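# Move the desk flask flat onto an incubator shelf

## Task

Take the flask from the desk and set it lying flat directly on one of the incubator's shelves. It must keep the face that was upward on the desk still upward, and no part of it may stick out past the shelf's front edge. The flasks already inside must stay flat on their shelves, unstacked, with their original face up, or the task fails. No flask may touch the floor. Neither incubator door may be slammed, opening or closing. The robot must not tip over or be left leaning. The result only counts if it stays in place without the robot holding anything.

## Robot and tools

Robot: a Hello Robot Stretch 4 with one arm. It has an omni-wheel base, a lift that slides up a mast, an arm that telescopes forward, a three-joint wrist and a two-finger gripper. It stands about 1.6 m tall, and the base rim lies within 0.23 m of the base origin. Its cameras are head_camera, head_left_camera, head_right_camera (both fisheye) and wrist_camera, all carried on the robot.

Frames: the base frame sits on the floor below the base centre, with x ahead, y to the left and z up. hand_pose is reported in this frame. It marks a point between the open fingertips, and its axes line up with the base's when all wrist joints are 0. The printed value may be somewhat off. The odometry frame is wherever the base frame was when the scene began. base_odometry comes from wheel rotation only, so slipping shows up as travel. Its heading runs -3.142 to 3.142, positive to the left.

execute_actions: the argument "actions" is a list holding one action, or nothing to simply read state and pictures. "cameras" lists which camera images to return ("all", null or omitted gives every camera; [] gives none). An action has "base" and/or "joints", optionally with "pace" and "contact_limits". Alternatively it is {"end_of_arm": "enable_torque"} by itself, which re-powers wrist or gripper motors that shut off. Motions in one action start together.
- base: exactly one relative command, measured from where the base last reported itself. translate_m is a straight drive in metres, -2 to 2, positive forward. strafe_m is a sideways shift in metres, -2 to 2, positive left. rotate_rad is an on-the-spot turn in radians, -3.2 to 3.2, positive counter-clockwise seen from above.
- joints: absolute targets by name, each a single number. lift_m is 0 to 1.2 m. arm_m is 0 to 0.55 m of extension. wrist_yaw_rad runs -1.134 to 4.276: 0 faces forward, positive turns left, 3.14 is folded back, and above 3.4 the arm can block it. wrist_pitch_rad runs -1.117 to 4.259: 0 is level, 1.57 points down. wrist_roll_rad runs -1.117 to 4.259: 0 keeps the fingers level, and positive rolls clockwise as seen from behind. gripper_m runs -0.038 to 0.141 m and is the fingertip gap; negative values press the fingers together. Targets beyond range are clipped and flagged. Any other bad value or unknown key rejects the whole call, and nothing moves. Omitted joints or base may keep pushing toward an earlier target.
- pace: "slow", "default", "fast" or "max". The base's top speeds are 0.1/0.3/0.4/0.6 m/s and 1/2/3/4 rad/s. With the lift above 0.2 m, these are reduced, down to 0.3 m/s and 1 rad/s at full height.
- contact_limits: only arm_m, from 0 (gentlest) to 0.75 (firmest). The default is 0.5. It sets the push force at which the arm halts.

wait: seconds, 0 to 10. It commands nothing and then returns state and images.
zoom_image: camera plus region [x0, y0, x1, y1] in pixels, at most 504 by 504. It gives a sharper crop of that camera's latest full image. Image sizes are 420x560 for head_camera, 420x672 for the fisheye head cameras and 616x392 for wrist_camera.
finished_scene: scene number. It ends the scene for good and reports whether the goal was met.

Reading results: base_status and joint_status tell how each motion ended. "done" means it reached the target; for the base it means the wheels turned the full amount, even with slipping. "off_target" means it stopped short and may still be pushing. "contact_stop_at_<key>" means it hit something; the part then gives up its target, and the lift, arm or wheels may go limp. "limit_stop_at_<name>" means a built-in limit intervened. limit_stop_at_tilt means the robot leans over 6 degrees and lift, arm and wheels go limp. limit_stop_at_own_body means the part nearly hit the robot itself; tilting the gripper up while rolled tends to cause this. "torque_fault" means a wrist or gripper motor overloaded and went limp until enable_torque is sent. on_its_own describes things not commanded in this call; there, "held at" is the target being held. lidar_m has 12 distances in metres, one per 30-degree sector: the 1st is straight ahead, then counter-clockwise, so the 4th is left, the 7th behind and the 10th right. "-" means nothing seen, or something closer than 0.25 m. The lidar misses glass and clear plastic. wrist_depth_mm is a 7x7 grid of depths (100 to 2000 mm) from the top left; clear objects are skipped. motor_effort is in percent, with the peak in brackets; it is noisy and carries a fixed bias. A large difference between turned_by_wheels and turned_by_imu (over about 0.1 rad) suggests a collision or slipping. base_tilt is in degrees, positive leaning forward or right.

Gripping: close to a gap smaller than the flask's width. Closing further squeezes harder and draws the object inward. The gripper reading does not prove a grasp; a clear change in gripper effort does. If the fingertips jam on a surface, raise the lift.

Cautions: open and close incubator doors gently and never slam them. Never let a flask reach the floor, so avoid drops. Don't drive or turn with more than 1 kg held and the arm extended beyond 0.2 m, especially at fast paces. Avoid strong steady pushes with the gripper held high. Avoid pressing the gripper into things, which causes torque faults. To unfold at the start, send lift_m 0.4 with wrist_yaw_rad 0. The simulation keeps running between replies, and loose objects may occasionally get nudged. Release the flask before finishing.

Each tool is called after ">>>" as name([rows], argument=value, ...), one row to a line, values as JSON.

## Session

>>> execute_actions(actions=[])

Scene clock: 0.00 s.
base_odometry: x=+0.000 y=+0.000 heading=+0.000 (m, m, rad; odometry frame)
turned_by_wheels: +0.000 (rad since the last result)
turned_by_imu: +0.000 (rad since the last result)
base_tilt: forward=+0.0 right=-0.8 (deg)
lidar_m: 1.30 1.43 2.03 2.94 3.15 1.08 1.08 2.39 1.00 0.97 1.06 1.35
base_status: not commanded
joint_positions: lift_m=+0.229 arm_m=-0.003 wrist_yaw_rad=+3.058 wrist_pitch_rad=+0.012 wrist_roll_rad=-0.013 gripper_m=+0.057
joint_status: not commanded
motor_effort: lift_m=+19 arm_m=+0 wrist_yaw_rad=+0 wrist_pitch_rad=-5 wrist_roll_rad=-1 gripper_m=-3 wheel_0=+0 wheel_1=+0 wheel_2=+0 (%)
hand_pose: x=-0.1119 y=+0.1113 z=+0.4037 quat_wxyz=(+0.042, -0.006, -0.006, +0.999) (m; base frame)
wrist_depth_mm: 110 139 - - - - - / 106 139 - - - - - / 112 139 - - - - - / 135 163 - - - - - / - - - - - - - / 1430 1464 191 1576 195 1618 1618 / 991 917 1078 132 1042 1042 1078
pictures: head_camera, head_left_camera, head_right_camera, wrist_camera
Images, in order (width x height): head_camera 420x560, head_left_camera 420x672, head_right_camera 420x672, wrist_camera 616x392.

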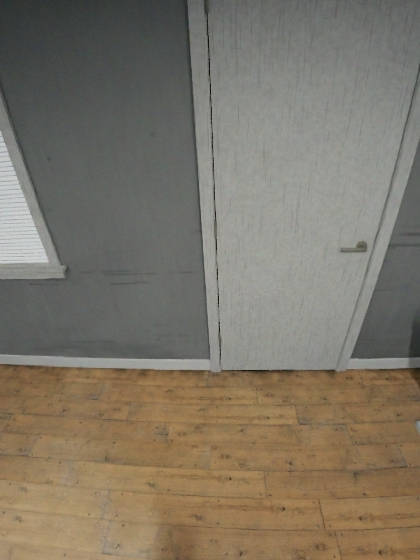

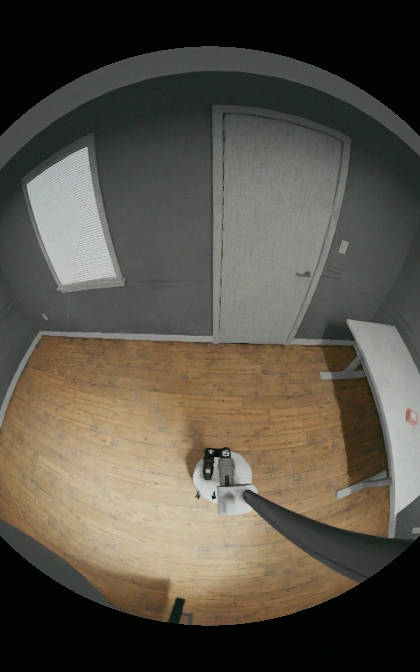

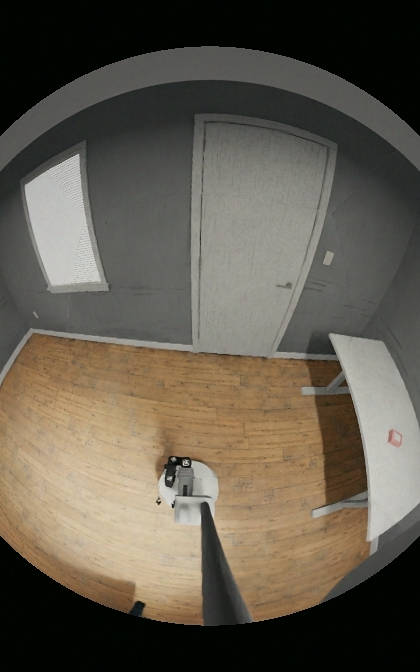

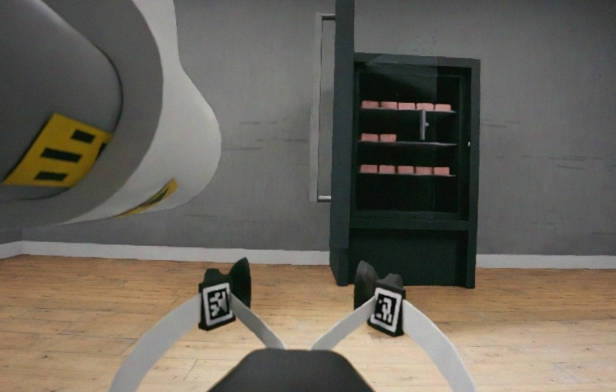

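>>> execute_actions([
  {"base":{"rotate_rad":3.0},"joints":{"lift_m":0.5,"wrist_yaw_rad":0}},
])

Scene clock: 4.67 s.
base_odometry: x=+0.000 y=+0.000 heading=+3.000 (m, m, rad; odometry frame)
turned_by_wheels: +3.000 (rad since the last result)
turned_by_imu: +2.981 (rad since the last result)
base_tilt: forward=-0.1 right=-0.7 (deg)
lidar_m: 1.08 2.44 1.03 0.97 1.00 1.33 1.32 1.38 1.75 2.94 3.00 1.46
base_status: done
joint_positions: lift_m=+0.500 arm_m=-0.003 wrist_yaw_rad=+0.000 wrist_pitch_rad=+0.012 wrist_roll_rad=-0.013 gripper_m=+0.057
joint_status: all done
motor_effort: lift_m=+21(24) arm_m=+0(0) wrist_yaw_rad=-1(9) wrist_pitch_rad=-5(5) wrist_roll_rad=+0(0) gripper_m=-4(4) wheel_0=-2(8) wheel_1=-2(6) wheel_2=-2(12) (%)
hand_pose: x=+0.4568 y=-0.0873 z=+0.6746 quat_wxyz=(+1.000, -0.006, +0.006, +0.000) (m; base frame)
wrist_depth_mm: - - - - - - - / - - - 1661 - - - / - - - 1921 1983 - - / - - - - - - - / - - - - - - - / - - 191 904 195 - - / 1576 1499 1708 132 1661 1661 1708
pictures: head_camera, head_left_camera, head_right_camera, wrist_camera
Images, in order (width x height): head_camera 420x560, head_left_camera 420x672, head_right_camera 420x672, wrist_camera 616x392.

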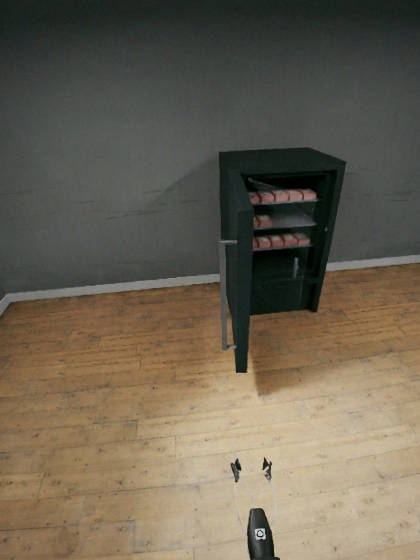

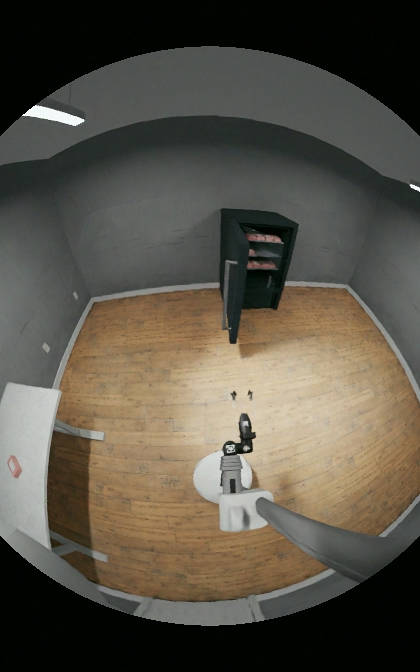

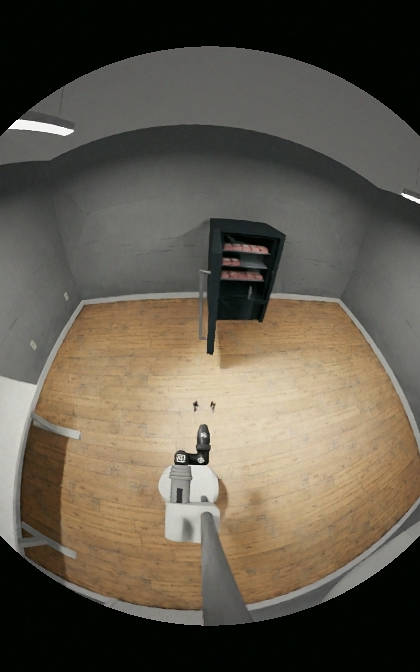

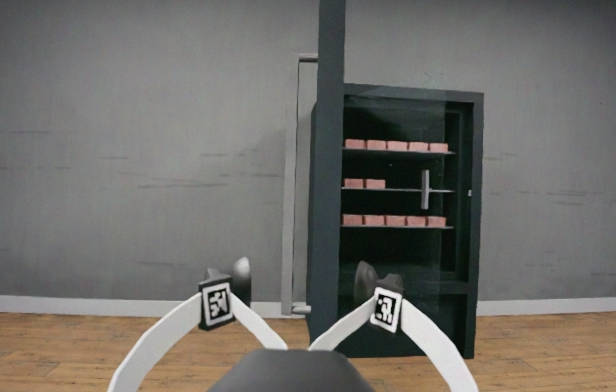

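>>> execute_actions([
  {"base":{"rotate_rad":0.13},"joints":{"gripper_m":0.0}},
], cameras=[])

>>> execute_actions([
  {"base":{"strafe_m":-0.75},"pace":"fast"},
], cameras=[])

>>> execute_actions([
  {"base":{"translate_m":0.5},"pace":"fast"},
])

Scene clock: 15.63 s.
base_odometry: x=+0.000 y=+0.000 heading=+3.129 (m, m, rad; odometry frame)
turned_by_wheels: +0.130 (rad since the last result)
turned_by_imu: +0.129 (rad since the last result)
base_tilt: forward=-0.1 right=-0.7 (deg)
lidar_m: 1.08 2.45 1.02 0.97 1.05 1.38 1.32 1.42 2.01 2.93 3.14 1.09
base_status: done
joint_positions: lift_m=+0.500 arm_m=-0.003 wrist_yaw_rad=+0.000 wrist_pitch_rad=+0.012 wrist_roll_rad=-0.013 gripper_m=+0.000
joint_status: all done
motor_effort: lift_m=+21(21) arm_m=+0(0) wrist_yaw_rad=+1(0) wrist_pitch_rad=-5(5) wrist_roll_rad=+0(0) gripper_m=-6(6) wheel_0=-2(7) wheel_1=-1(6) wheel_2=-1(7) (%)
hand_pose: x=+0.4568 y=-0.0873 z=+0.6746 quat_wxyz=(+1.000, -0.006, +0.006, +0.000) (m; base frame)
wrist_depth_mm: - - - - - - - / - - - - 1576 - - / - - - - 1708 1808 - / - - - - 1863 1863 - / - - - - 1808 1708 - / - - 183 191 831 1618 - / 1537 1430 1576 139 831 1576 1618
pictures: none
No camera images: the call's "cameras" was empty. Leave "cameras" out to get every camera's image.

Scene clock: 18.67 s.
base_odometry: x=+0.009 y=+0.750 heading=+3.129 (m, m, rad; odometry frame)
turned_by_wheels: +0.000 (rad since the last result)
turned_by_imu: -0.001 (rad since the last result)
base_tilt: forward=+0.0 right=-0.8 (deg)
lidar_m: 1.31 1.14 1.77 1.73 1.85 1.42 1.37 1.42 2.07 2.19 2.33 2.43
base_status: done
joint_positions: lift_m=+0.500 arm_m=-0.003 wrist_yaw_rad=+0.000 wrist_pitch_rad=+0.012 wrist_roll_rad=-0.013 gripper_m=+0.000
joint_status: not commanded
motor_effort: lift_m=+20(21) arm_m=+0(0) wrist_yaw_rad=-1(3) wrist_pitch_rad=-5(5) wrist_roll_rad=+0(0) gripper_m=-8(7) wheel_0=-1(10) wheel_1=+3(12) wheel_2=+0(0) (%)
hand_pose: x=+0.4568 y=-0.0874 z=+0.6746 quat_wxyz=(+1.000, -0.006, +0.006, +0.000) (m; base frame)
wrist_depth_mm: 854 1042 - - - - - / 854 1060 1618 1708 - - - / 866 1078 1618 1921 - - - / 842 1078 1661 - - - - / 854 1060 1661 - - - - / 842 1078 184 191 - - - / 878 946 1618 139 1537 1708 1708
pictures: none
No camera images: the call's "cameras" was empty. Leave "cameras" out to get every camera's image.

Scene clock: 21.20 s.
base_odometry: x=-0.490 y=+0.756 heading=+3.130 (m, m, rad; odometry frame)
turned_by_wheels: +0.000 (rad since the last result)
turned_by_imu: -0.002 (rad since the last result)
base_tilt: forward=+0.0 right=-0.7 (deg)
lidar_m: 0.82 0.68 2.60 1.70 1.80 1.94 1.87 1.97 2.29 2.21 2.34 1.31
base_status: done
joint_positions: lift_m=+0.500 arm_m=-0.003 wrist_yaw_rad=+0.000 wrist_pitch_rad=+0.012 wrist_roll_rad=-0.013 gripper_m=+0.000
joint_status: not commanded
motor_effort: lift_m=+21(21) arm_m=+0(0) wrist_yaw_rad=-1(1) wrist_pitch_rad=-5(5) wrist_roll_rad=+0(0) gripper_m=-6(7) wheel_0=+2(8) wheel_1=+2(4) wheel_2=+0(14) (%)
hand_pose: x=+0.4568 y=-0.0874 z=+0.6746 quat_wxyz=(+1.000, -0.006, +0.006, +0.000) (m; base frame)
wrist_depth_mm: 676 904 1118 1098 1618 1661 1661 / 683 917 1205 1336 1308 1661 1618 / 683 946 1255 1464 1464 1618 1618 / 691 931 1366 1576 1397 1661 1618 / 699 946 1397 1160 1336 1661 1661 / 699 946 184 191 1025 1661 1661 / 699 809 1118 139 1042 1661 1618
pictures: head_camera, head_left_camera, head_right_camera, wrist_camera
Images, in order (width x height): head_camera 420x560, head_left_camera 420x672, head_right_camera 420x672, wrist_camera 616x392.

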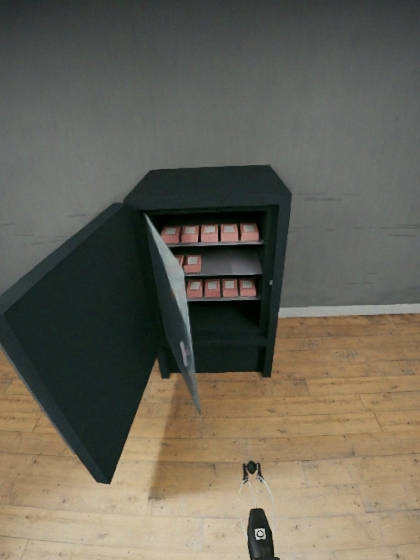

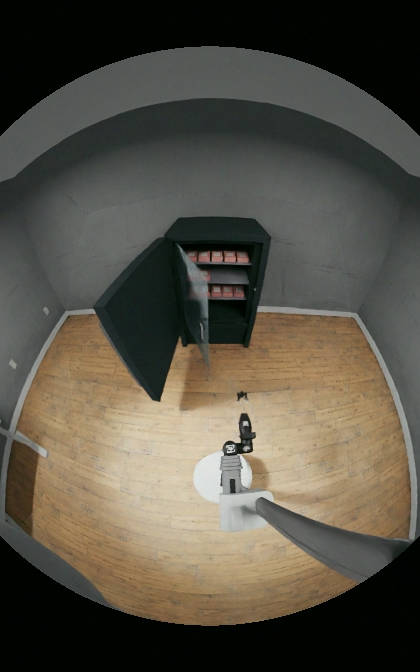

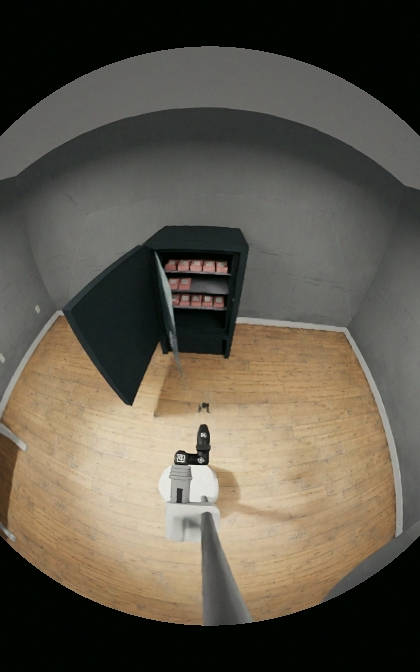

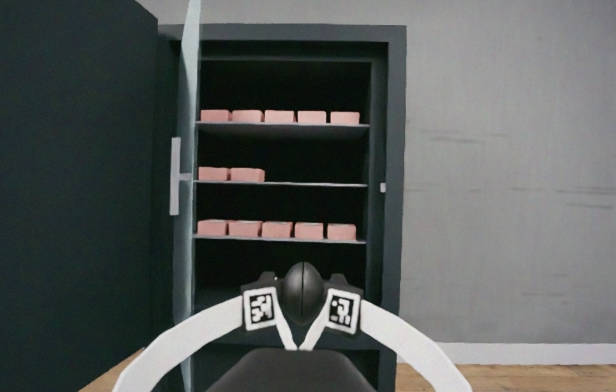

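>>> execute_actions([
  {"base":{"rotate_rad":1.85},"joints":{"gripper_m":0.13}},
], cameras=[])

>>> execute_actions([
  {"base":{"translate_m":1.15},"joints":{"lift_m":0.75,"wrist_pitch_rad":0.4},"pace":"fast"},
])

Scene clock: 26.57 s.
base_odometry: x=-0.490 y=+0.756 heading=-1.304 (m, m, rad; odometry frame)
turned_by_wheels: +1.849 (rad since the last result)
turned_by_imu: +1.838 (rad since the last result)
base_tilt: forward=-0.1 right=-0.7 (deg)
lidar_m: 1.69 2.09 1.88 1.86 2.26 2.24 2.23 2.10 1.26 0.82 0.69 1.70
base_status: done
joint_positions: lift_m=+0.500 arm_m=-0.003 wrist_yaw_rad=+0.000 wrist_pitch_rad=+0.012 wrist_roll_rad=-0.013 gripper_m=+0.130
joint_status: all done
motor_effort: lift_m=+20(21) arm_m=+0(0) wrist_yaw_rad=+0(1) wrist_pitch_rad=-5(4) wrist_roll_rad=+0(0) gripper_m=-1(6) wheel_0=-3(8) wheel_1=-3(4) wheel_2=-1(12) (%)
hand_pose: x=+0.4568 y=-0.0874 z=+0.6746 quat_wxyz=(+1.000, -0.006, +0.006, +0.000) (m; base frame)
wrist_depth_mm: 1921 - - - - - - / 1983 - - - - - 1983 / 1983 - - - - - 1983 / 1983 - - - - - - / 1983 - - - - - 1983 / 1983 1863 - - 1808 - - / 1537 1499 1708 133 1661 1618 1661
pictures: none
No camera images: the call's "cameras" was empty. Leave "cameras" out to get every camera's image.

Scene clock: 30.73 s.
base_odometry: x=-0.187 y=-0.353 heading=-1.304 (m, m, rad; odometry frame)
turned_by_wheels: +0.000 (rad since the last result)
turned_by_imu: -0.004 (rad since the last result)
base_tilt: forward=-0.1 right=-0.7 (deg)
lidar_m: 0.61 0.74 1.48 1.50 1.83 3.33 3.33 1.05 1.31 2.23 1.64 0.60
base_status: done
joint_positions: lift_m=+0.750 arm_m=-0.003 wrist_yaw_rad=+0.000 wrist_pitch_rad=+0.402 wrist_roll_rad=-0.013 gripper_m=+0.130
joint_status: all done
motor_effort: lift_m=+21(23) arm_m=+0(0) wrist_yaw_rad=+1(1) wrist_pitch_rad=-4(8) wrist_roll_rad=-1(1) gripper_m=-2(1) wheel_0=+0(8) wheel_1=+1(9) wheel_2=+0(18) (%)
hand_pose: x=+0.4338 y=-0.0874 z=+0.8152 quat_wxyz=(+0.980, -0.006, +0.200, +0.001) (m; base frame)
wrist_depth_mm: 1464 1336 1229 1160 1078 1025 946 / 1537 1430 1336 1205 1138 1042 976 / 891 904 904 931 960 991 1025 / 621 585 591 603 609 615 627 / 1537 1708 492 455 449 452 455 / 1366 1308 1336 1464 404 373 373 / 1160 1182 1229 133 1229 1182 1205
pictures: head_camera, head_left_camera, head_right_camera, wrist_camera
Images, in order (width x height): head_camera 420x560, head_left_camera 420x672, head_right_camera 420x672, wrist_camera 616x392.

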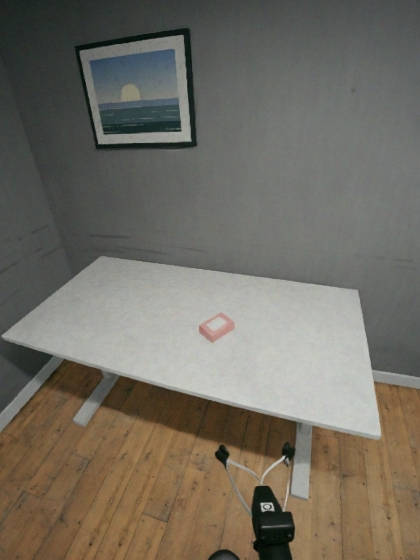

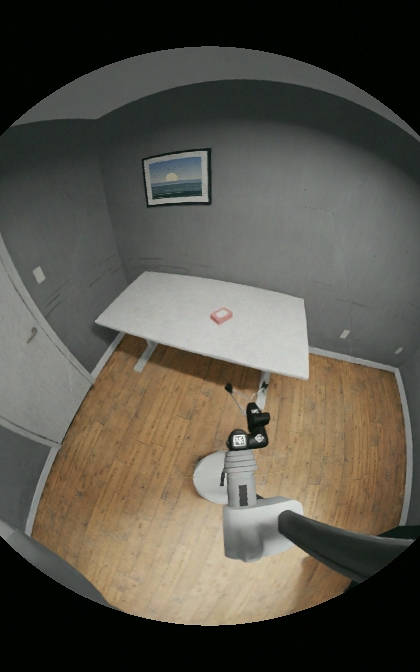

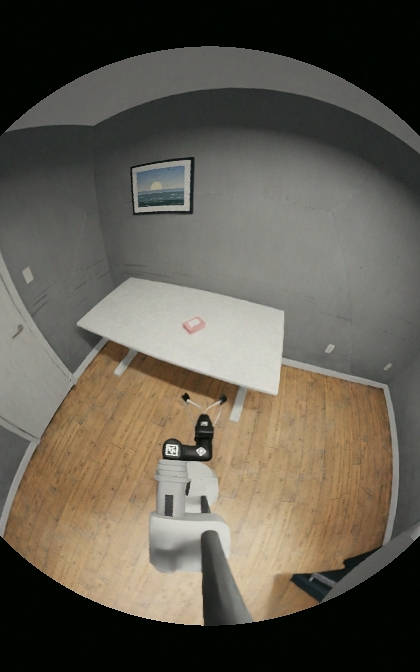

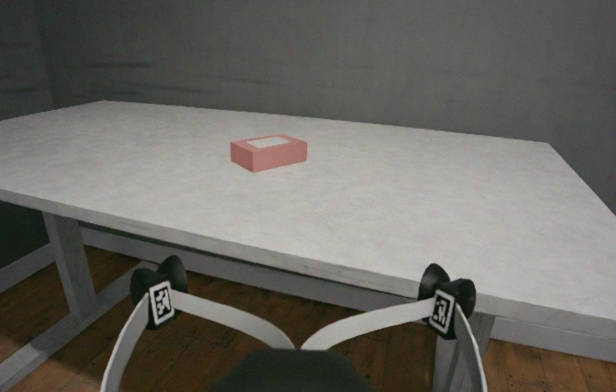

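>>> execute_actions([
  {"base":{"strafe_m":0.3},"joints":{"lift_m":0.78,"wrist_yaw_rad":-0.85,"gripper_m":0.141},"pace":"fast"},
], cameras=[])

>>> execute_actions([
  {"base":{"translate_m":0.25},"joints":{"arm_m":0.33},"pace":"fast"},
], cameras=["head_camera","wrist_camera"])

Scene clock: 37.47 s.
base_odometry: x=+0.102 y=-0.274 heading=-1.304 (m, m, rad; odometry frame)
turned_by_wheels: +0.000 (rad since the last result)
turned_by_imu: -0.001 (rad since the last result)
base_tilt: forward=-0.1 right=-0.6 (deg)
lidar_m: 0.71 0.86 1.20 1.21 1.48 2.75 3.23 2.15 1.25 2.52 0.80 0.71
base_status: done
joint_positions: lift_m=+0.780 arm_m=-0.003 wrist_yaw_rad=-0.850 wrist_pitch_rad=+0.402 wrist_roll_rad=-0.013 gripper_m=+0.141
joint_status: all done
motor_effort: lift_m=+21(19) arm_m=+0(0) wrist_yaw_rad=+0(8) wrist_pitch_rad=-4(5) wrist_roll_rad=+0(0) gripper_m=-1(0) wheel_0=+0(11) wheel_1=-1(15) wheel_2=+0(0) (%)
hand_pose: x=+0.2779 y=-0.2571 z=+0.8452 quat_wxyz=(+0.893, +0.077, +0.184, -0.403) (m; base frame)
wrist_depth_mm: 1060 1138 1281 1430 1708 1983 - / 1078 1229 1366 1499 1808 - - / 1025 1025 1025 1182 1921 - - / 647 661 676 741 - - - / 512 549 1576 1808 1983 1983 1983 / 1308 211 1366 1537 1366 208 1537 / 1229 1205 1281 137 1255 1281 1255
pictures: none
No camera images: the call's "cameras" was empty. Leave "cameras" out to get every camera's image.

Scene clock: 39.43 s.
base_odometry: x=+0.168 y=-0.515 heading=-1.304 (m, m, rad; odometry frame)
turned_by_wheels: +0.000 (rad since the last result)
turned_by_imu: -0.001 (rad since the last result)
base_tilt: forward=-0.2 right=-0.6 (deg)
lidar_m: 0.48 0.59 1.09 1.14 1.39 2.54 3.46 1.44 1.45 2.40 0.53 0.48
base_status: done
joint_positions: lift_m=+0.780 arm_m=+0.329 wrist_yaw_rad=-0.850 wrist_pitch_rad=+0.402 wrist_roll_rad=-0.013 gripper_m=+0.141
joint_status: all done
motor_effort: lift_m=+21(21) arm_m=+8(10) wrist_yaw_rad=-1(0) wrist_pitch_rad=-4(5) wrist_roll_rad=-1(0) gripper_m=+0(0) wheel_0=+2(7) wheel_1=+1(9) wheel_2=-1(16) (%)
hand_pose: x=+0.6092 y=-0.2571 z=+0.8452 quat_wxyz=(+0.893, +0.077, +0.184, -0.403) (m; base frame)
wrist_depth_mm: 621 676 759 842 976 1182 1397 / 640 715 798 917 1042 1255 1499 / 676 732 842 931 1060 1308 1661 / 647 647 668 676 683 707 1756 / 477 484 492 500 504 512 517 / 377 211 317 379 368 208 402 / 317 319 319 137 329 329 334
pictures: head_camera, wrist_camera
Images, in order (width x height): head_camera 420x560, wrist_camera 616x392.

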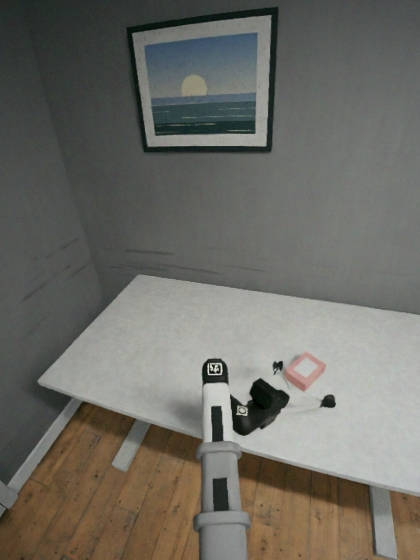

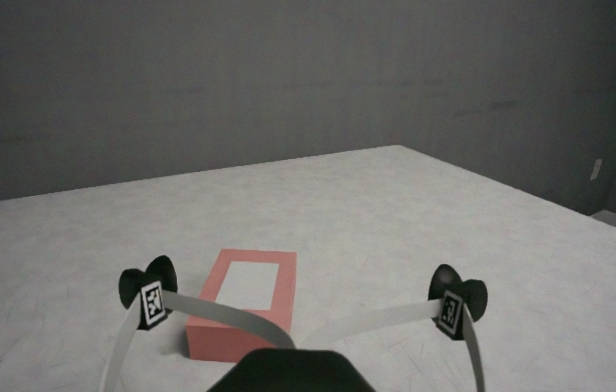

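>>> execute_actions([
  {"base":{"strafe_m":-0.028},"joints":{"arm_m":0.417}},
], cameras=[])

>>> execute_actions([
  {"joints":{"lift_m":0.715}},
], cameras=["head_camera","wrist_camera"])

Scene clock: 44.57 s.
base_odometry: x=+0.141 y=-0.523 heading=-1.304 (m, m, rad; odometry frame)
turned_by_wheels: +0.000 (rad since the last result)
turned_by_imu: +0.000 (rad since the last result)
base_tilt: forward=-0.2 right=-0.7 (deg)
lidar_m: 0.48 0.57 1.13 1.16 1.43 2.63 3.48 1.41 1.43 2.36 0.53 0.46
base_status: done
joint_positions: lift_m=+0.780 arm_m=+0.416 wrist_yaw_rad=-0.850 wrist_pitch_rad=+0.402 wrist_roll_rad=-0.013 gripper_m=+0.141
joint_status: all done
motor_effort: lift_m=+21(21) arm_m=+8(11) wrist_yaw_rad=-1(1) wrist_pitch_rad=-4(5) wrist_roll_rad=-1(0) gripper_m=-1(1) wheel_0=+1(10) wheel_1=+0(8) wheel_2=+0(3) (%)
hand_pose: x=+0.6961 y=-0.2571 z=+0.8452 quat_wxyz=(+0.893, +0.077, +0.184, -0.403) (m; base frame)
wrist_depth_mm: 544 603 668 759 866 1025 1205 / 564 627 707 798 917 1098 1308 / 591 654 750 854 976 1205 1464 / 609 654 668 676 691 707 1576 / 473 484 496 500 504 512 517 / 379 211 359 336 366 208 399 / 317 319 322 137 329 329 332
pictures: none
No camera images: the call's "cameras" was empty. Leave "cameras" out to get every camera's image.

Scene clock: 45.77 s.
base_odometry: x=+0.141 y=-0.523 heading=-1.304 (m, m, rad; odometry frame)
turned_by_wheels: +0.000 (rad since the last result)
turned_by_imu: +0.000 (rad since the last result)
base_tilt: forward=-0.2 right=-0.6 (deg)
lidar_m: 0.47 0.58 1.11 1.17 1.44 2.64 3.49 1.41 1.44 2.36 0.51 0.46
base_status: not commanded
joint_positions: lift_m=+0.715 arm_m=+0.416 wrist_yaw_rad=-0.850 wrist_pitch_rad=+0.402 wrist_roll_rad=-0.013 gripper_m=+0.141
joint_status: all done
motor_effort: lift_m=+17(21) arm_m=+8(8) wrist_yaw_rad=+0(1) wrist_pitch_rad=-4(5) wrist_roll_rad=+0(1) gripper_m=+0(1) wheel_0=+1(1) wheel_1=-1(1) wheel_2=+0(0) (%)
hand_pose: x=+0.6961 y=-0.2571 z=+0.7805 quat_wxyz=(+0.893, +0.077, +0.184, -0.403) (m; base frame)
wrist_depth_mm: 549 597 676 750 866 1025 1205 / 569 621 707 798 917 1098 1308 / 597 654 715 798 798 1118 1464 / 488 492 500 508 517 525 535 / 357 364 368 300 382 384 387 / 283 211 245 236 276 208 300 / 238 239 232 137 246 246 255
pictures: head_camera, wrist_camera
Images, in order (width x height): head_camera 420x560, wrist_camera 616x392.

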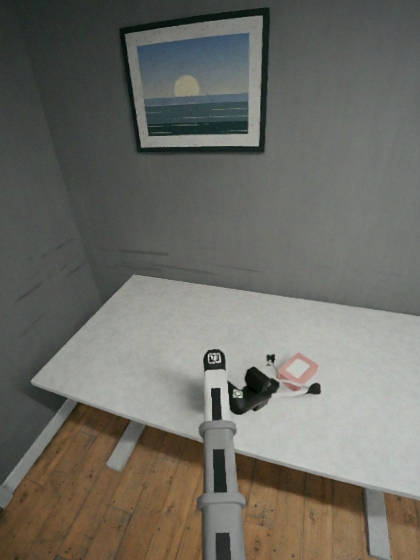

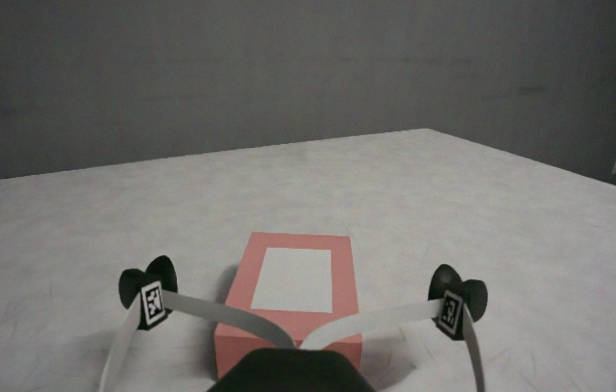

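>>> execute_actions([
  {"base":{"strafe_m":-0.01},"joints":{"arm_m":0.435,"lift_m":0.683}},
], cameras=["wrist_camera"])

>>> execute_actions([
  {"joints":{"gripper_m":0.02}},
], cameras=["wrist_camera"])

Scene clock: 50.10 s.
base_odometry: x=+0.132 y=-0.525 heading=-1.304 (m, m, rad; odometry frame)
turned_by_wheels: +0.000 (rad since the last result)
turned_by_imu: +0.000 (rad since the last result)
base_tilt: forward=-0.2 right=-0.6 (deg)
lidar_m: 0.47 0.56 1.11 1.18 1.44 2.66 3.49 1.40 1.66 2.39 0.50 0.46
base_status: done
joint_positions: lift_m=+0.683 arm_m=+0.434 wrist_yaw_rad=-0.850 wrist_pitch_rad=+0.402 wrist_roll_rad=-0.013 gripper_m=+0.141
joint_status: all done
motor_effort: lift_m=+17(18) arm_m=+8(7) wrist_yaw_rad=+1(1) wrist_pitch_rad=-4(5) wrist_roll_rad=-1(1) gripper_m=-1(1) wheel_0=+1(10) wheel_1=-2(9) wheel_2=+0(1) (%)
hand_pose: x=+0.7140 y=-0.2572 z=+0.7485 quat_wxyz=(+0.893, +0.077, +0.184, -0.403) (m; base frame)
wrist_depth_mm: 530 585 654 732 842 1008 1182 / 554 609 691 768 904 1060 1281 / 569 609 640 654 676 699 1336 / 402 410 418 424 430 442 445 / 298 304 294 237 301 320 320 / 237 211 194 187 198 208 252 / 200 200 195 137 198 205 210
pictures: wrist_camera
Images, in order (width x height): wrist_camera 616x392.

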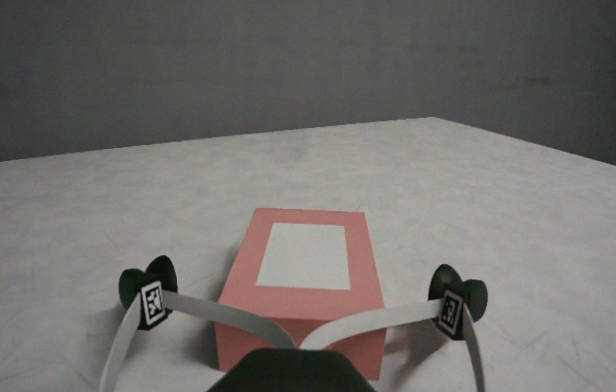

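Scene clock: 52.30 s.
base_odometry: x=+0.132 y=-0.525 heading=-1.304 (m, m, rad; odometry frame)
turned_by_wheels: +0.000 (rad since the last result)
turned_by_imu: +0.000 (rad since the last result)
base_tilt: forward=-0.1 right=-0.6 (deg)
lidar_m: 0.46 0.57 1.13 1.17 1.43 2.66 3.50 1.41 1.64 2.35 0.52 0.46
base_status: not commanded
joint_positions: lift_m=+0.683 arm_m=+0.434 wrist_yaw_rad=-0.850 wrist_pitch_rad=+0.403 wrist_roll_rad=-0.013 gripper_m=+0.021
joint_status: all done
motor_effort: lift_m=+17(17) arm_m=+8(8) wrist_yaw_rad=-1(0) wrist_pitch_rad=-6(5) wrist_roll_rad=+0(0) gripper_m=-31(30) wheel_0=+2(1) wheel_1=-2(2) wheel_2=+0(0) (%)
hand_pose: x=+0.7140 y=-0.2571 z=+0.7484 quat_wxyz=(+0.893, +0.077, +0.185, -0.403) (m; base frame)
wrist_depth_mm: 530 580 654 732 831 1008 1182 / 554 609 691 778 904 1060 1281 / 564 609 640 654 668 691 1336 / 402 410 415 421 430 439 449 / 298 303 291 224 301 320 322 / 236 176 179 177 181 250 251 / 195 198 168 161 191 199 209
pictures: wrist_camera
Images, in order (width x height): wrist_camera 616x392.

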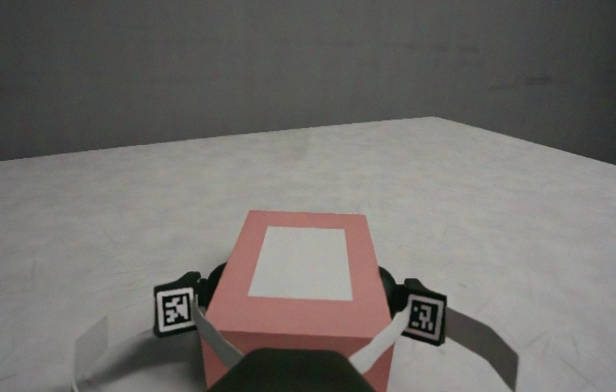

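>>> execute_actions([
  {"joints":{"lift_m":0.74}},
], cameras=["wrist_camera"])

>>> execute_actions([
  {"base":{"translate_m":-1.37},"joints":{"arm_m":0.0,"wrist_yaw_rad":0}},
], cameras=["wrist_camera"])

>>> execute_actions([
  {"base":{"rotate_rad":-1.85},"pace":"slow"},
], cameras=[])

>>> execute_actions([
  {"base":{"translate_m":0.45}},
])

Scene clock: 56.67 s.
base_odometry: x=+0.132 y=-0.525 heading=-1.304 (m, m, rad; odometry frame)
turned_by_wheels: +0.000 (rad since the last result)
turned_by_imu: +0.000 (rad since the last result)
base_tilt: forward=+0.0 right=-0.6 (deg)
lidar_m: 0.47 0.57 1.12 1.18 1.42 2.67 3.50 1.41 1.64 2.37 0.51 0.46
base_status: not commanded
joint_positions: lift_m=+0.740 arm_m=+0.434 wrist_yaw_rad=-0.850 wrist_pitch_rad=+0.403 wrist_roll_rad=-0.013 gripper_m=+0.021
joint_status: all done
motor_effort: lift_m=+22(24) arm_m=+8(8) wrist_yaw_rad=+0(1) wrist_pitch_rad=-7(6) wrist_roll_rad=+0(0) gripper_m=-31(30) wheel_0=+1(1) wheel_1=-2(2) wheel_2=+0(0) (%)
hand_pose: x=+0.7140 y=-0.2571 z=+0.8049 quat_wxyz=(+0.893, +0.077, +0.185, -0.403) (m; base frame)
wrist_depth_mm: 530 585 654 732 842 991 1182 / 554 609 691 788 891 1042 1281 / 580 647 723 798 904 1160 1430 / 544 554 559 569 580 591 603 / 402 410 394 224 404 430 433 / 319 176 179 176 181 338 338 / 262 267 168 161 257 267 286
pictures: wrist_camera
Images, in order (width x height): wrist_camera 616x392.

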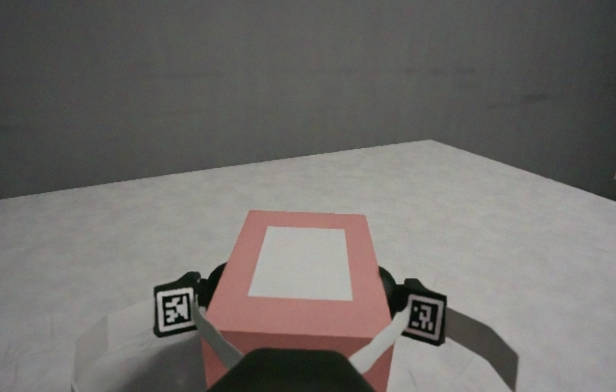

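Scene clock: 62.70 s.
base_odometry: x=-0.229 y=+0.796 heading=-1.304 (m, m, rad; odometry frame)
turned_by_wheels: +0.000 (rad since the last result)
turned_by_imu: +0.004 (rad since the last result)
base_tilt: forward=-0.2 right=-0.6 (deg)
lidar_m: 1.76 1.80 1.62 1.59 1.94 2.18 2.20 2.39 1.52 0.93 0.94 1.75
base_status: done
joint_positions: lift_m=+0.740 arm_m=+0.001 wrist_yaw_rad=+0.000 wrist_pitch_rad=+0.403 wrist_roll_rad=-0.013 gripper_m=+0.021
joint_status: all done
motor_effort: lift_m=+21(22) arm_m=-8(7) wrist_yaw_rad=+2(9) wrist_pitch_rad=-6(7) wrist_roll_rad=+0(0) gripper_m=-30(30) wheel_0=+0(7) wheel_1=-2(10) wheel_2=+0(10) (%)
hand_pose: x=+0.4377 y=-0.0874 z=+0.8050 quat_wxyz=(+0.980, -0.006, +0.200, +0.001) (m; base frame)
wrist_depth_mm: 1661 - - - - 1921 1921 / 1661 - - - - - 1921 / 1708 - - - - - - / 1708 - - - - - - / 1708 1756 1708 224 1756 1863 1863 / 1366 176 179 176 181 1430 1430 / 1138 1182 168 161 1118 1138 1205
pictures: wrist_camera
Images, in order (width x height): wrist_camera 616x392.

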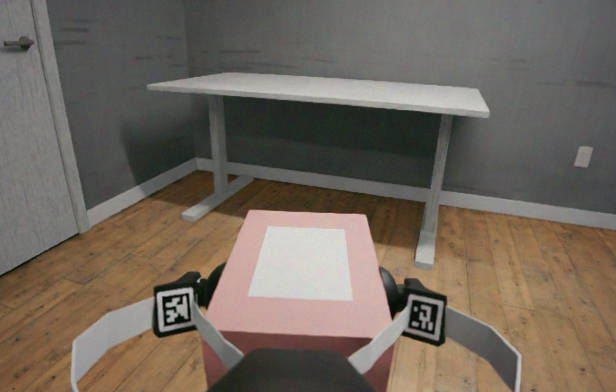

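Scene clock: 65.83 s.
base_odometry: x=-0.229 y=+0.796 heading=+3.130 (m, m, rad; odometry frame)
turned_by_wheels: -1.849 (rad since the last result)
turned_by_imu: -1.838 (rad since the last result)
base_tilt: forward=-0.2 right=-0.5 (deg)
lidar_m: 1.07 0.94 2.65 1.74 1.89 1.66 1.62 1.69 2.24 2.17 2.28 2.19
base_status: done
joint_positions: lift_m=+0.740 arm_m=+0.001 wrist_yaw_rad=+0.000 wrist_pitch_rad=+0.403 wrist_roll_rad=-0.013 gripper_m=+0.021
joint_status: not commanded
motor_effort: lift_m=+21(21) arm_m=-8(8) wrist_yaw_rad=+0(1) wrist_pitch_rad=-7(7) wrist_roll_rad=+0(0) gripper_m=-30(29) wheel_0=+3(5) wheel_1=+3(11) wheel_2=+4(9) (%)
hand_pose: x=+0.4377 y=-0.0874 z=+0.8050 quat_wxyz=(+0.980, -0.006, +0.200, +0.001) (m; base frame)
wrist_depth_mm: 759 1025 1308 1618 1708 1756 1708 / 768 1025 1499 1708 1863 1808 1808 / 768 1078 1537 1756 1863 1921 1863 / 798 1098 1499 1464 - 1983 1983 / 809 1118 1499 224 1756 1863 1921 / 820 176 179 176 181 1464 1430 / 1098 1182 168 161 1118 1182 1205
pictures: none
No camera images: the call's "cameras" was empty. Leave "cameras" out to get every camera's image.

Scene clock: 68.83 s.
base_odometry: x=-0.679 y=+0.801 heading=+3.130 (m, m, rad; odometry frame)
turned_by_wheels: +0.000 (rad since the last result)
turned_by_imu: -0.002 (rad since the last result)
base_tilt: forward=-0.2 right=-0.6 (deg)
lidar_m: 0.62 0.66 0.58 1.73 1.84 2.13 2.08 2.14 2.26 2.19 2.31 1.09
base_status: done
joint_positions: lift_m=+0.740 arm_m=+0.001 wrist_yaw_rad=+0.000 wrist_pitch_rad=+0.403 wrist_roll_rad=-0.013 gripper_m=+0.021
joint_status: not commanded
motor_effort: lift_m=+21(21) arm_m=-8(8) wrist_yaw_rad=-1(0) wrist_pitch_rad=-7(7) wrist_roll_rad=+0(0) gripper_m=-29(31) wheel_0=+3(6) wheel_1=+3(2) wheel_2=-1(13) (%)
hand_pose: x=+0.4377 y=-0.0874 z=+0.8050 quat_wxyz=(+0.980, -0.006, +0.200, +0.001) (m; base frame)
wrist_depth_mm: 683 842 1160 1182 831 1281 1308 / 683 891 1281 1281 854 1366 1397 / 691 917 1098 1281 931 1430 1464 / 691 960 1308 1008 1008 1537 1499 / 707 1008 1060 224 1576 1661 1618 / 732 176 179 177 181 1464 1464 / 715 1160 168 161 1098 1138 1205
pictures: head_camera, head_left_camera, head_right_camera, wrist_camera
Images, in order (width x height): head_camera 420x560, head_left_camera 420x672, head_right_camera 420x672, wrist_camera 616x392.

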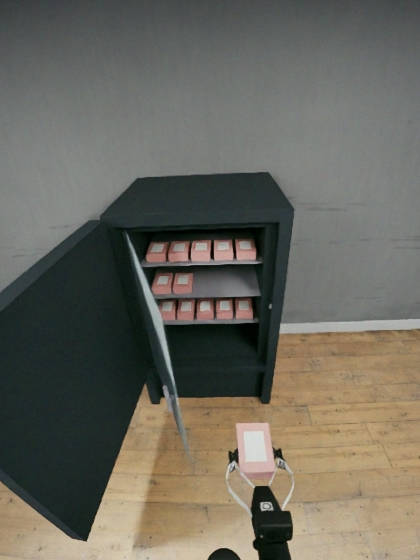

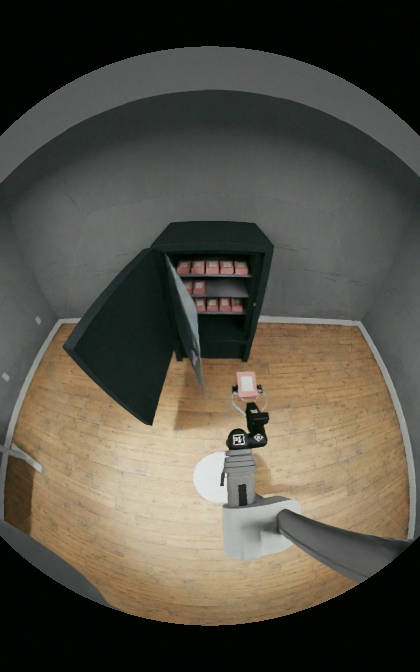

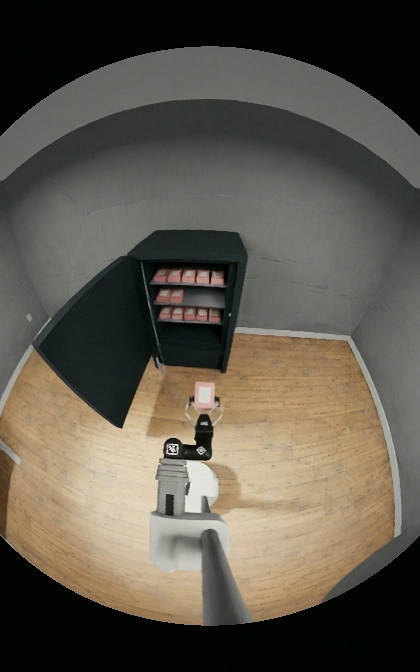

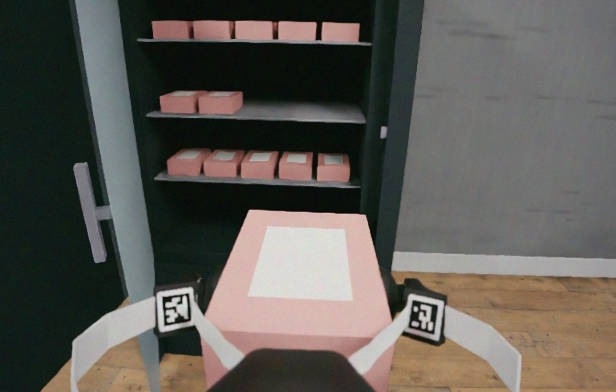

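>>> execute_actions([
  {"base":{"translate_m":0.29},"joints":{"arm_m":0.25,"lift_m":0.76}},
])

Scene clock: 73.43 s.
base_odometry: x=-0.969 y=+0.805 heading=+3.131 (m, m, rad; odometry frame)
turned_by_wheels: +0.000 (rad since the last result)
turned_by_imu: -0.001 (rad since the last result)
base_tilt: forward=-0.1 right=-0.7 (deg)
lidar_m: 0.76 0.36 0.48 0.47 1.82 2.42 2.35 2.48 2.27 2.20 1.88 0.81
base_status: done
joint_positions: lift_m=+0.760 arm_m=+0.249 wrist_yaw_rad=+0.000 wrist_pitch_rad=+0.403 wrist_roll_rad=-0.013 gripper_m=+0.021
joint_status: all done
motor_effort: lift_m=+21(23) arm_m=+8(9) wrist_yaw_rad=+1(2) wrist_pitch_rad=-6(7) wrist_roll_rad=+0(0) gripper_m=-29(30) wheel_0=+3(5) wheel_1=+3(4) wheel_2=-2(9) (%)
hand_pose: x=+0.6849 y=-0.0874 z=+0.8250 quat_wxyz=(+0.980, -0.006, +0.200, +0.001) (m; base frame)
wrist_depth_mm: 382 382 377 375 370 310 266 / 539 759 768 768 477 325 274 / 544 723 788 788 640 340 289 / 452 452 508 517 492 355 310 / 554 609 427 224 433 366 991 / 517 176 179 177 181 351 1098 / 554 691 168 160 442 382 1160
pictures: head_camera, head_left_camera, head_right_camera, wrist_camera
Images, in order (width x height): head_camera 420x560, head_left_camera 420x672, head_right_camera 420x672, wrist_camera 616x392.

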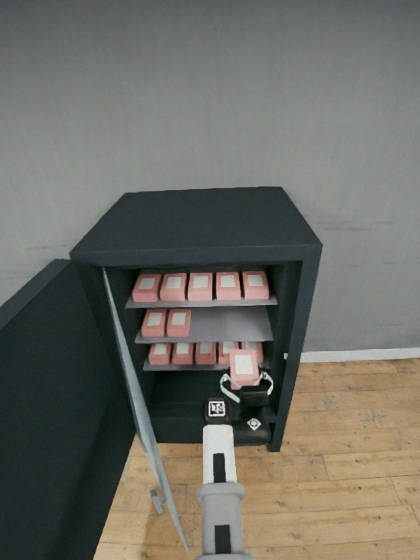

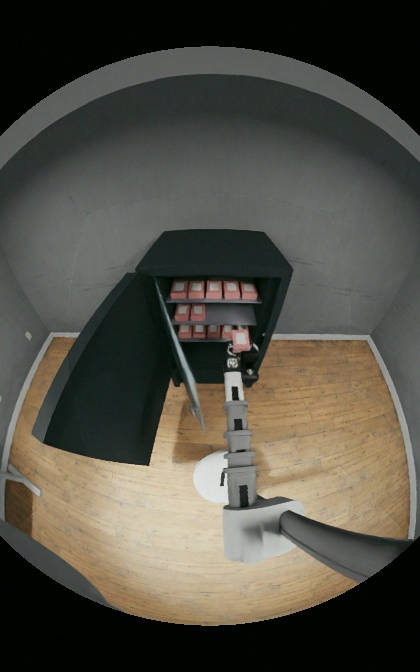

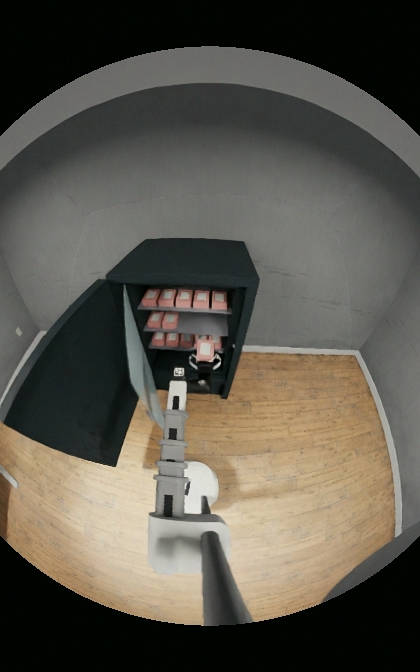

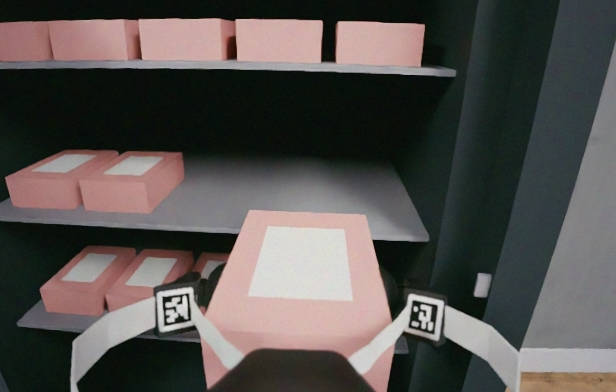

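>>> execute_actions([
  {"base":{"strafe_m":0.02},"joints":{"arm_m":0.53,"lift_m":0.745},"pace":"slow","contact_limits":{"arm_m":0.3}},
], cameras=["wrist_camera"])

>>> execute_actions([
  {"joints":{"lift_m":0.724},"pace":"slow"},
], cameras=["wrist_camera","head_camera"])

Scene clock: 80.03 s.
base_odometry: x=-0.969 y=+0.785 heading=+3.131 (m, m, rad; odometry frame)
turned_by_wheels: +0.000 (rad since the last result)
turned_by_imu: +0.000 (rad since the last result)
base_tilt: forward=-0.1 right=-0.7 (deg)
lidar_m: 0.77 0.37 0.47 0.46 1.80 2.41 2.36 2.49 2.30 2.23 1.91 0.81
base_status: done
joint_positions: lift_m=+0.745 arm_m=+0.529 wrist_yaw_rad=+0.000 wrist_pitch_rad=+0.403 wrist_roll_rad=-0.013 gripper_m=+0.021
joint_status: all done
motor_effort: lift_m=+17(23) arm_m=+8(10) wrist_yaw_rad=+0(1) wrist_pitch_rad=-6(6) wrist_roll_rad=+0(0) gripper_m=-31(30) wheel_0=-2(6) wheel_1=+3(7) wheel_2=+0(5) (%)
contact_limits: arm_m 0.3
hand_pose: x=+0.9649 y=-0.0874 z=+0.8104 quat_wxyz=(+0.980, -0.006, +0.200, +0.001) (m; base frame)
wrist_depth_mm: 113 116 111 109 109 108 - / 455 320 312 307 112 111 - / 512 530 530 521 512 355 252 / 459 466 473 480 480 351 250 / 270 343 330 224 340 325 246 / 244 176 179 177 181 274 243 / 220 225 168 161 216 224 229
pictures: wrist_camera
Images, in order (width x height): wrist_camera 616x392.

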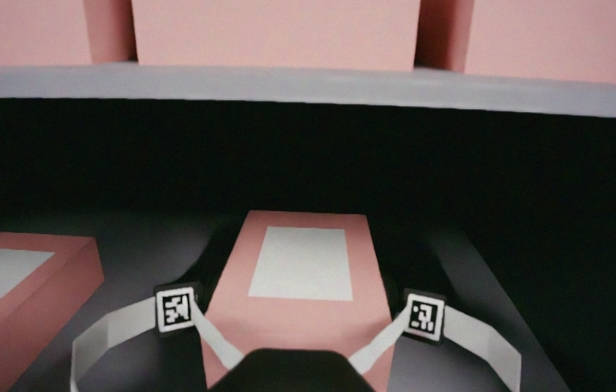

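Scene clock: 80.97 s.
base_odometry: x=-0.969 y=+0.785 heading=+3.131 (m, m, rad; odometry frame)
turned_by_wheels: +0.000 (rad since the last result)
turned_by_imu: +0.000 (rad since the last result)
base_tilt: forward=-0.1 right=-0.7 (deg)
lidar_m: 0.78 0.36 0.46 0.46 1.79 2.42 2.37 2.49 2.30 2.23 1.91 0.81
base_status: not commanded
joint_positions: lift_m=+0.724 arm_m=+0.529 wrist_yaw_rad=+0.000 wrist_pitch_rad=+0.403 wrist_roll_rad=-0.013 gripper_m=+0.021
joint_status: all done
motor_effort: lift_m=+17(14) arm_m=+8(8) wrist_yaw_rad=+0(0) wrist_pitch_rad=-6(7) wrist_roll_rad=-1(0) gripper_m=-29(29) wheel_0=-2(2) wheel_1=+2(3) wheel_2=+0(0) (%)
hand_pose: x=+0.9649 y=-0.0874 z=+0.7894 quat_wxyz=(+0.980, -0.006, +0.200, +0.001) (m; base frame)
wrist_depth_mm: 379 399 399 379 462 309 - / 500 504 496 492 488 362 253 / 512 530 525 521 517 357 251 / 404 413 418 421 430 351 249 / 244 304 293 224 301 301 246 / 229 176 179 177 181 249 240 / 196 200 168 161 191 198 208
pictures: head_camera, wrist_camera
Images, in order (width x height): head_camera 420x560, wrist_camera 616x392.

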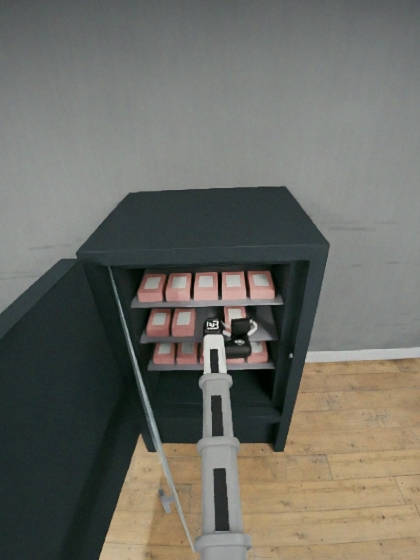

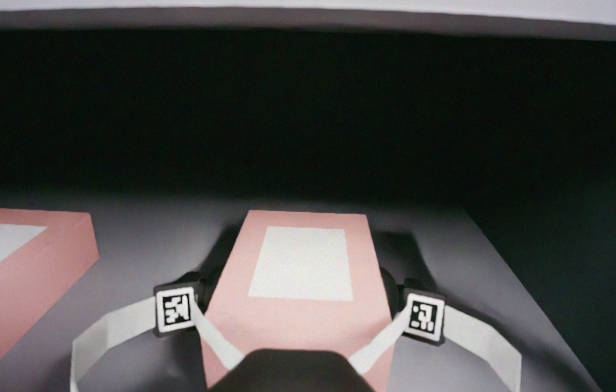

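Same height as at pickup.

>>> execute_actions([
  {"joints":{"gripper_m":0.115}},
], cameras=["wrist_camera"])

>>> execute_actions([
  {"joints":{"arm_m":0.3}},
], cameras=["wrist_camera","head_camera"])

Scene clock: 84.43 s.
base_odometry: x=-0.969 y=+0.785 heading=+3.131 (m, m, rad; odometry frame)
turned_by_wheels: +0.000 (rad since the last result)
turned_by_imu: +0.000 (rad since the last result)
base_tilt: forward=-0.1 right=-0.7 (deg)
lidar_m: 0.78 0.36 0.45 0.47 1.81 2.41 2.36 2.48 2.29 2.22 1.90 0.80
base_status: not commanded
joint_positions: lift_m=+0.724 arm_m=+0.529 wrist_yaw_rad=+0.000 wrist_pitch_rad=+0.402 wrist_roll_rad=-0.013 gripper_m=+0.115
joint_status: all done
motor_effort: lift_m=+17(17) arm_m=+8(8) wrist_yaw_rad=+0(3) wrist_pitch_rad=-5(6) wrist_roll_rad=+0(1) gripper_m=-1(29) wheel_0=-2(3) wheel_1=+2(3) wheel_2=+0(0) (%)
hand_pose: x=+0.9649 y=-0.0874 z=+0.7894 quat_wxyz=(+0.980, -0.006, +0.200, +0.001) (m; base frame)
wrist_depth_mm: 368 384 387 366 462 310 - / 496 504 496 496 484 359 254 / 512 530 525 521 517 357 252 / 407 415 418 424 433 353 250 / 244 306 296 239 303 303 247 / 230 231 195 189 193 242 241 / 201 199 195 135 199 206 209
pictures: wrist_camera
Images, in order (width x height): wrist_camera 616x392.

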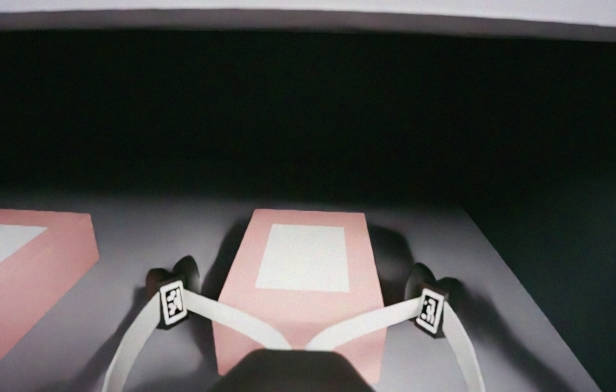

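Scene clock: 86.23 s.
base_odometry: x=-0.969 y=+0.785 heading=+3.131 (m, m, rad; odometry frame)
turned_by_wheels: +0.000 (rad since the last result)
turned_by_imu: +0.000 (rad since the last result)
base_tilt: forward=-0.1 right=-0.6 (deg)
lidar_m: 0.78 0.35 0.46 0.46 1.80 2.41 2.36 2.48 2.30 2.22 1.91 0.81
base_status: not commanded
joint_positions: lift_m=+0.724 arm_m=+0.301 wrist_yaw_rad=+0.000 wrist_pitch_rad=+0.402 wrist_roll_rad=-0.013 gripper_m=+0.115
joint_status: all done
motor_effort: lift_m=+17(17) arm_m=-8(8) wrist_yaw_rad=+0(0) wrist_pitch_rad=-5(5) wrist_roll_rad=+0(0) gripper_m=-1(1) wheel_0=-2(3) wheel_1=+3(3) wheel_2=+0(0) (%)
hand_pose: x=+0.7378 y=-0.0874 z=+0.7895 quat_wxyz=(+0.980, -0.006, +0.200, +0.001) (m; base frame)
wrist_depth_mm: 399 484 351 314 353 312 257 / 535 723 715 715 691 336 270 / 473 488 640 585 603 334 283 / 384 384 421 397 436 329 290 / 512 544 627 535 530 336 287 / 455 452 449 449 211 345 290 / 544 634 445 135 445 368 310
pictures: head_camera, wrist_camera
Images, in order (width x height): head_camera 420x560, wrist_camera 616x392.

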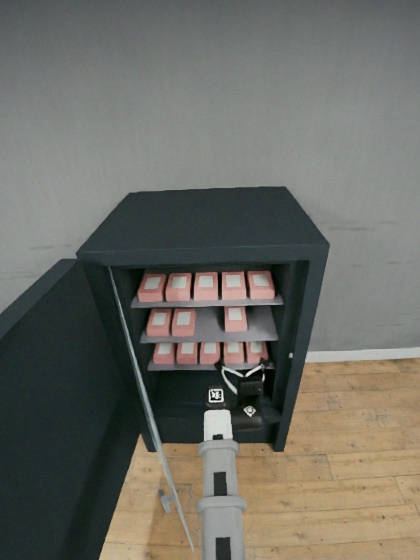

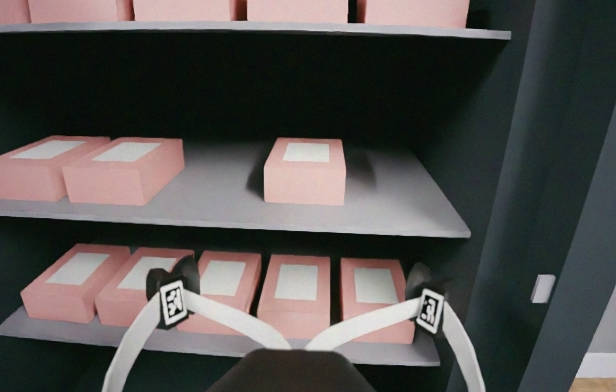

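>>> finished_scene(scene=1)

The scene is finished: the task was done.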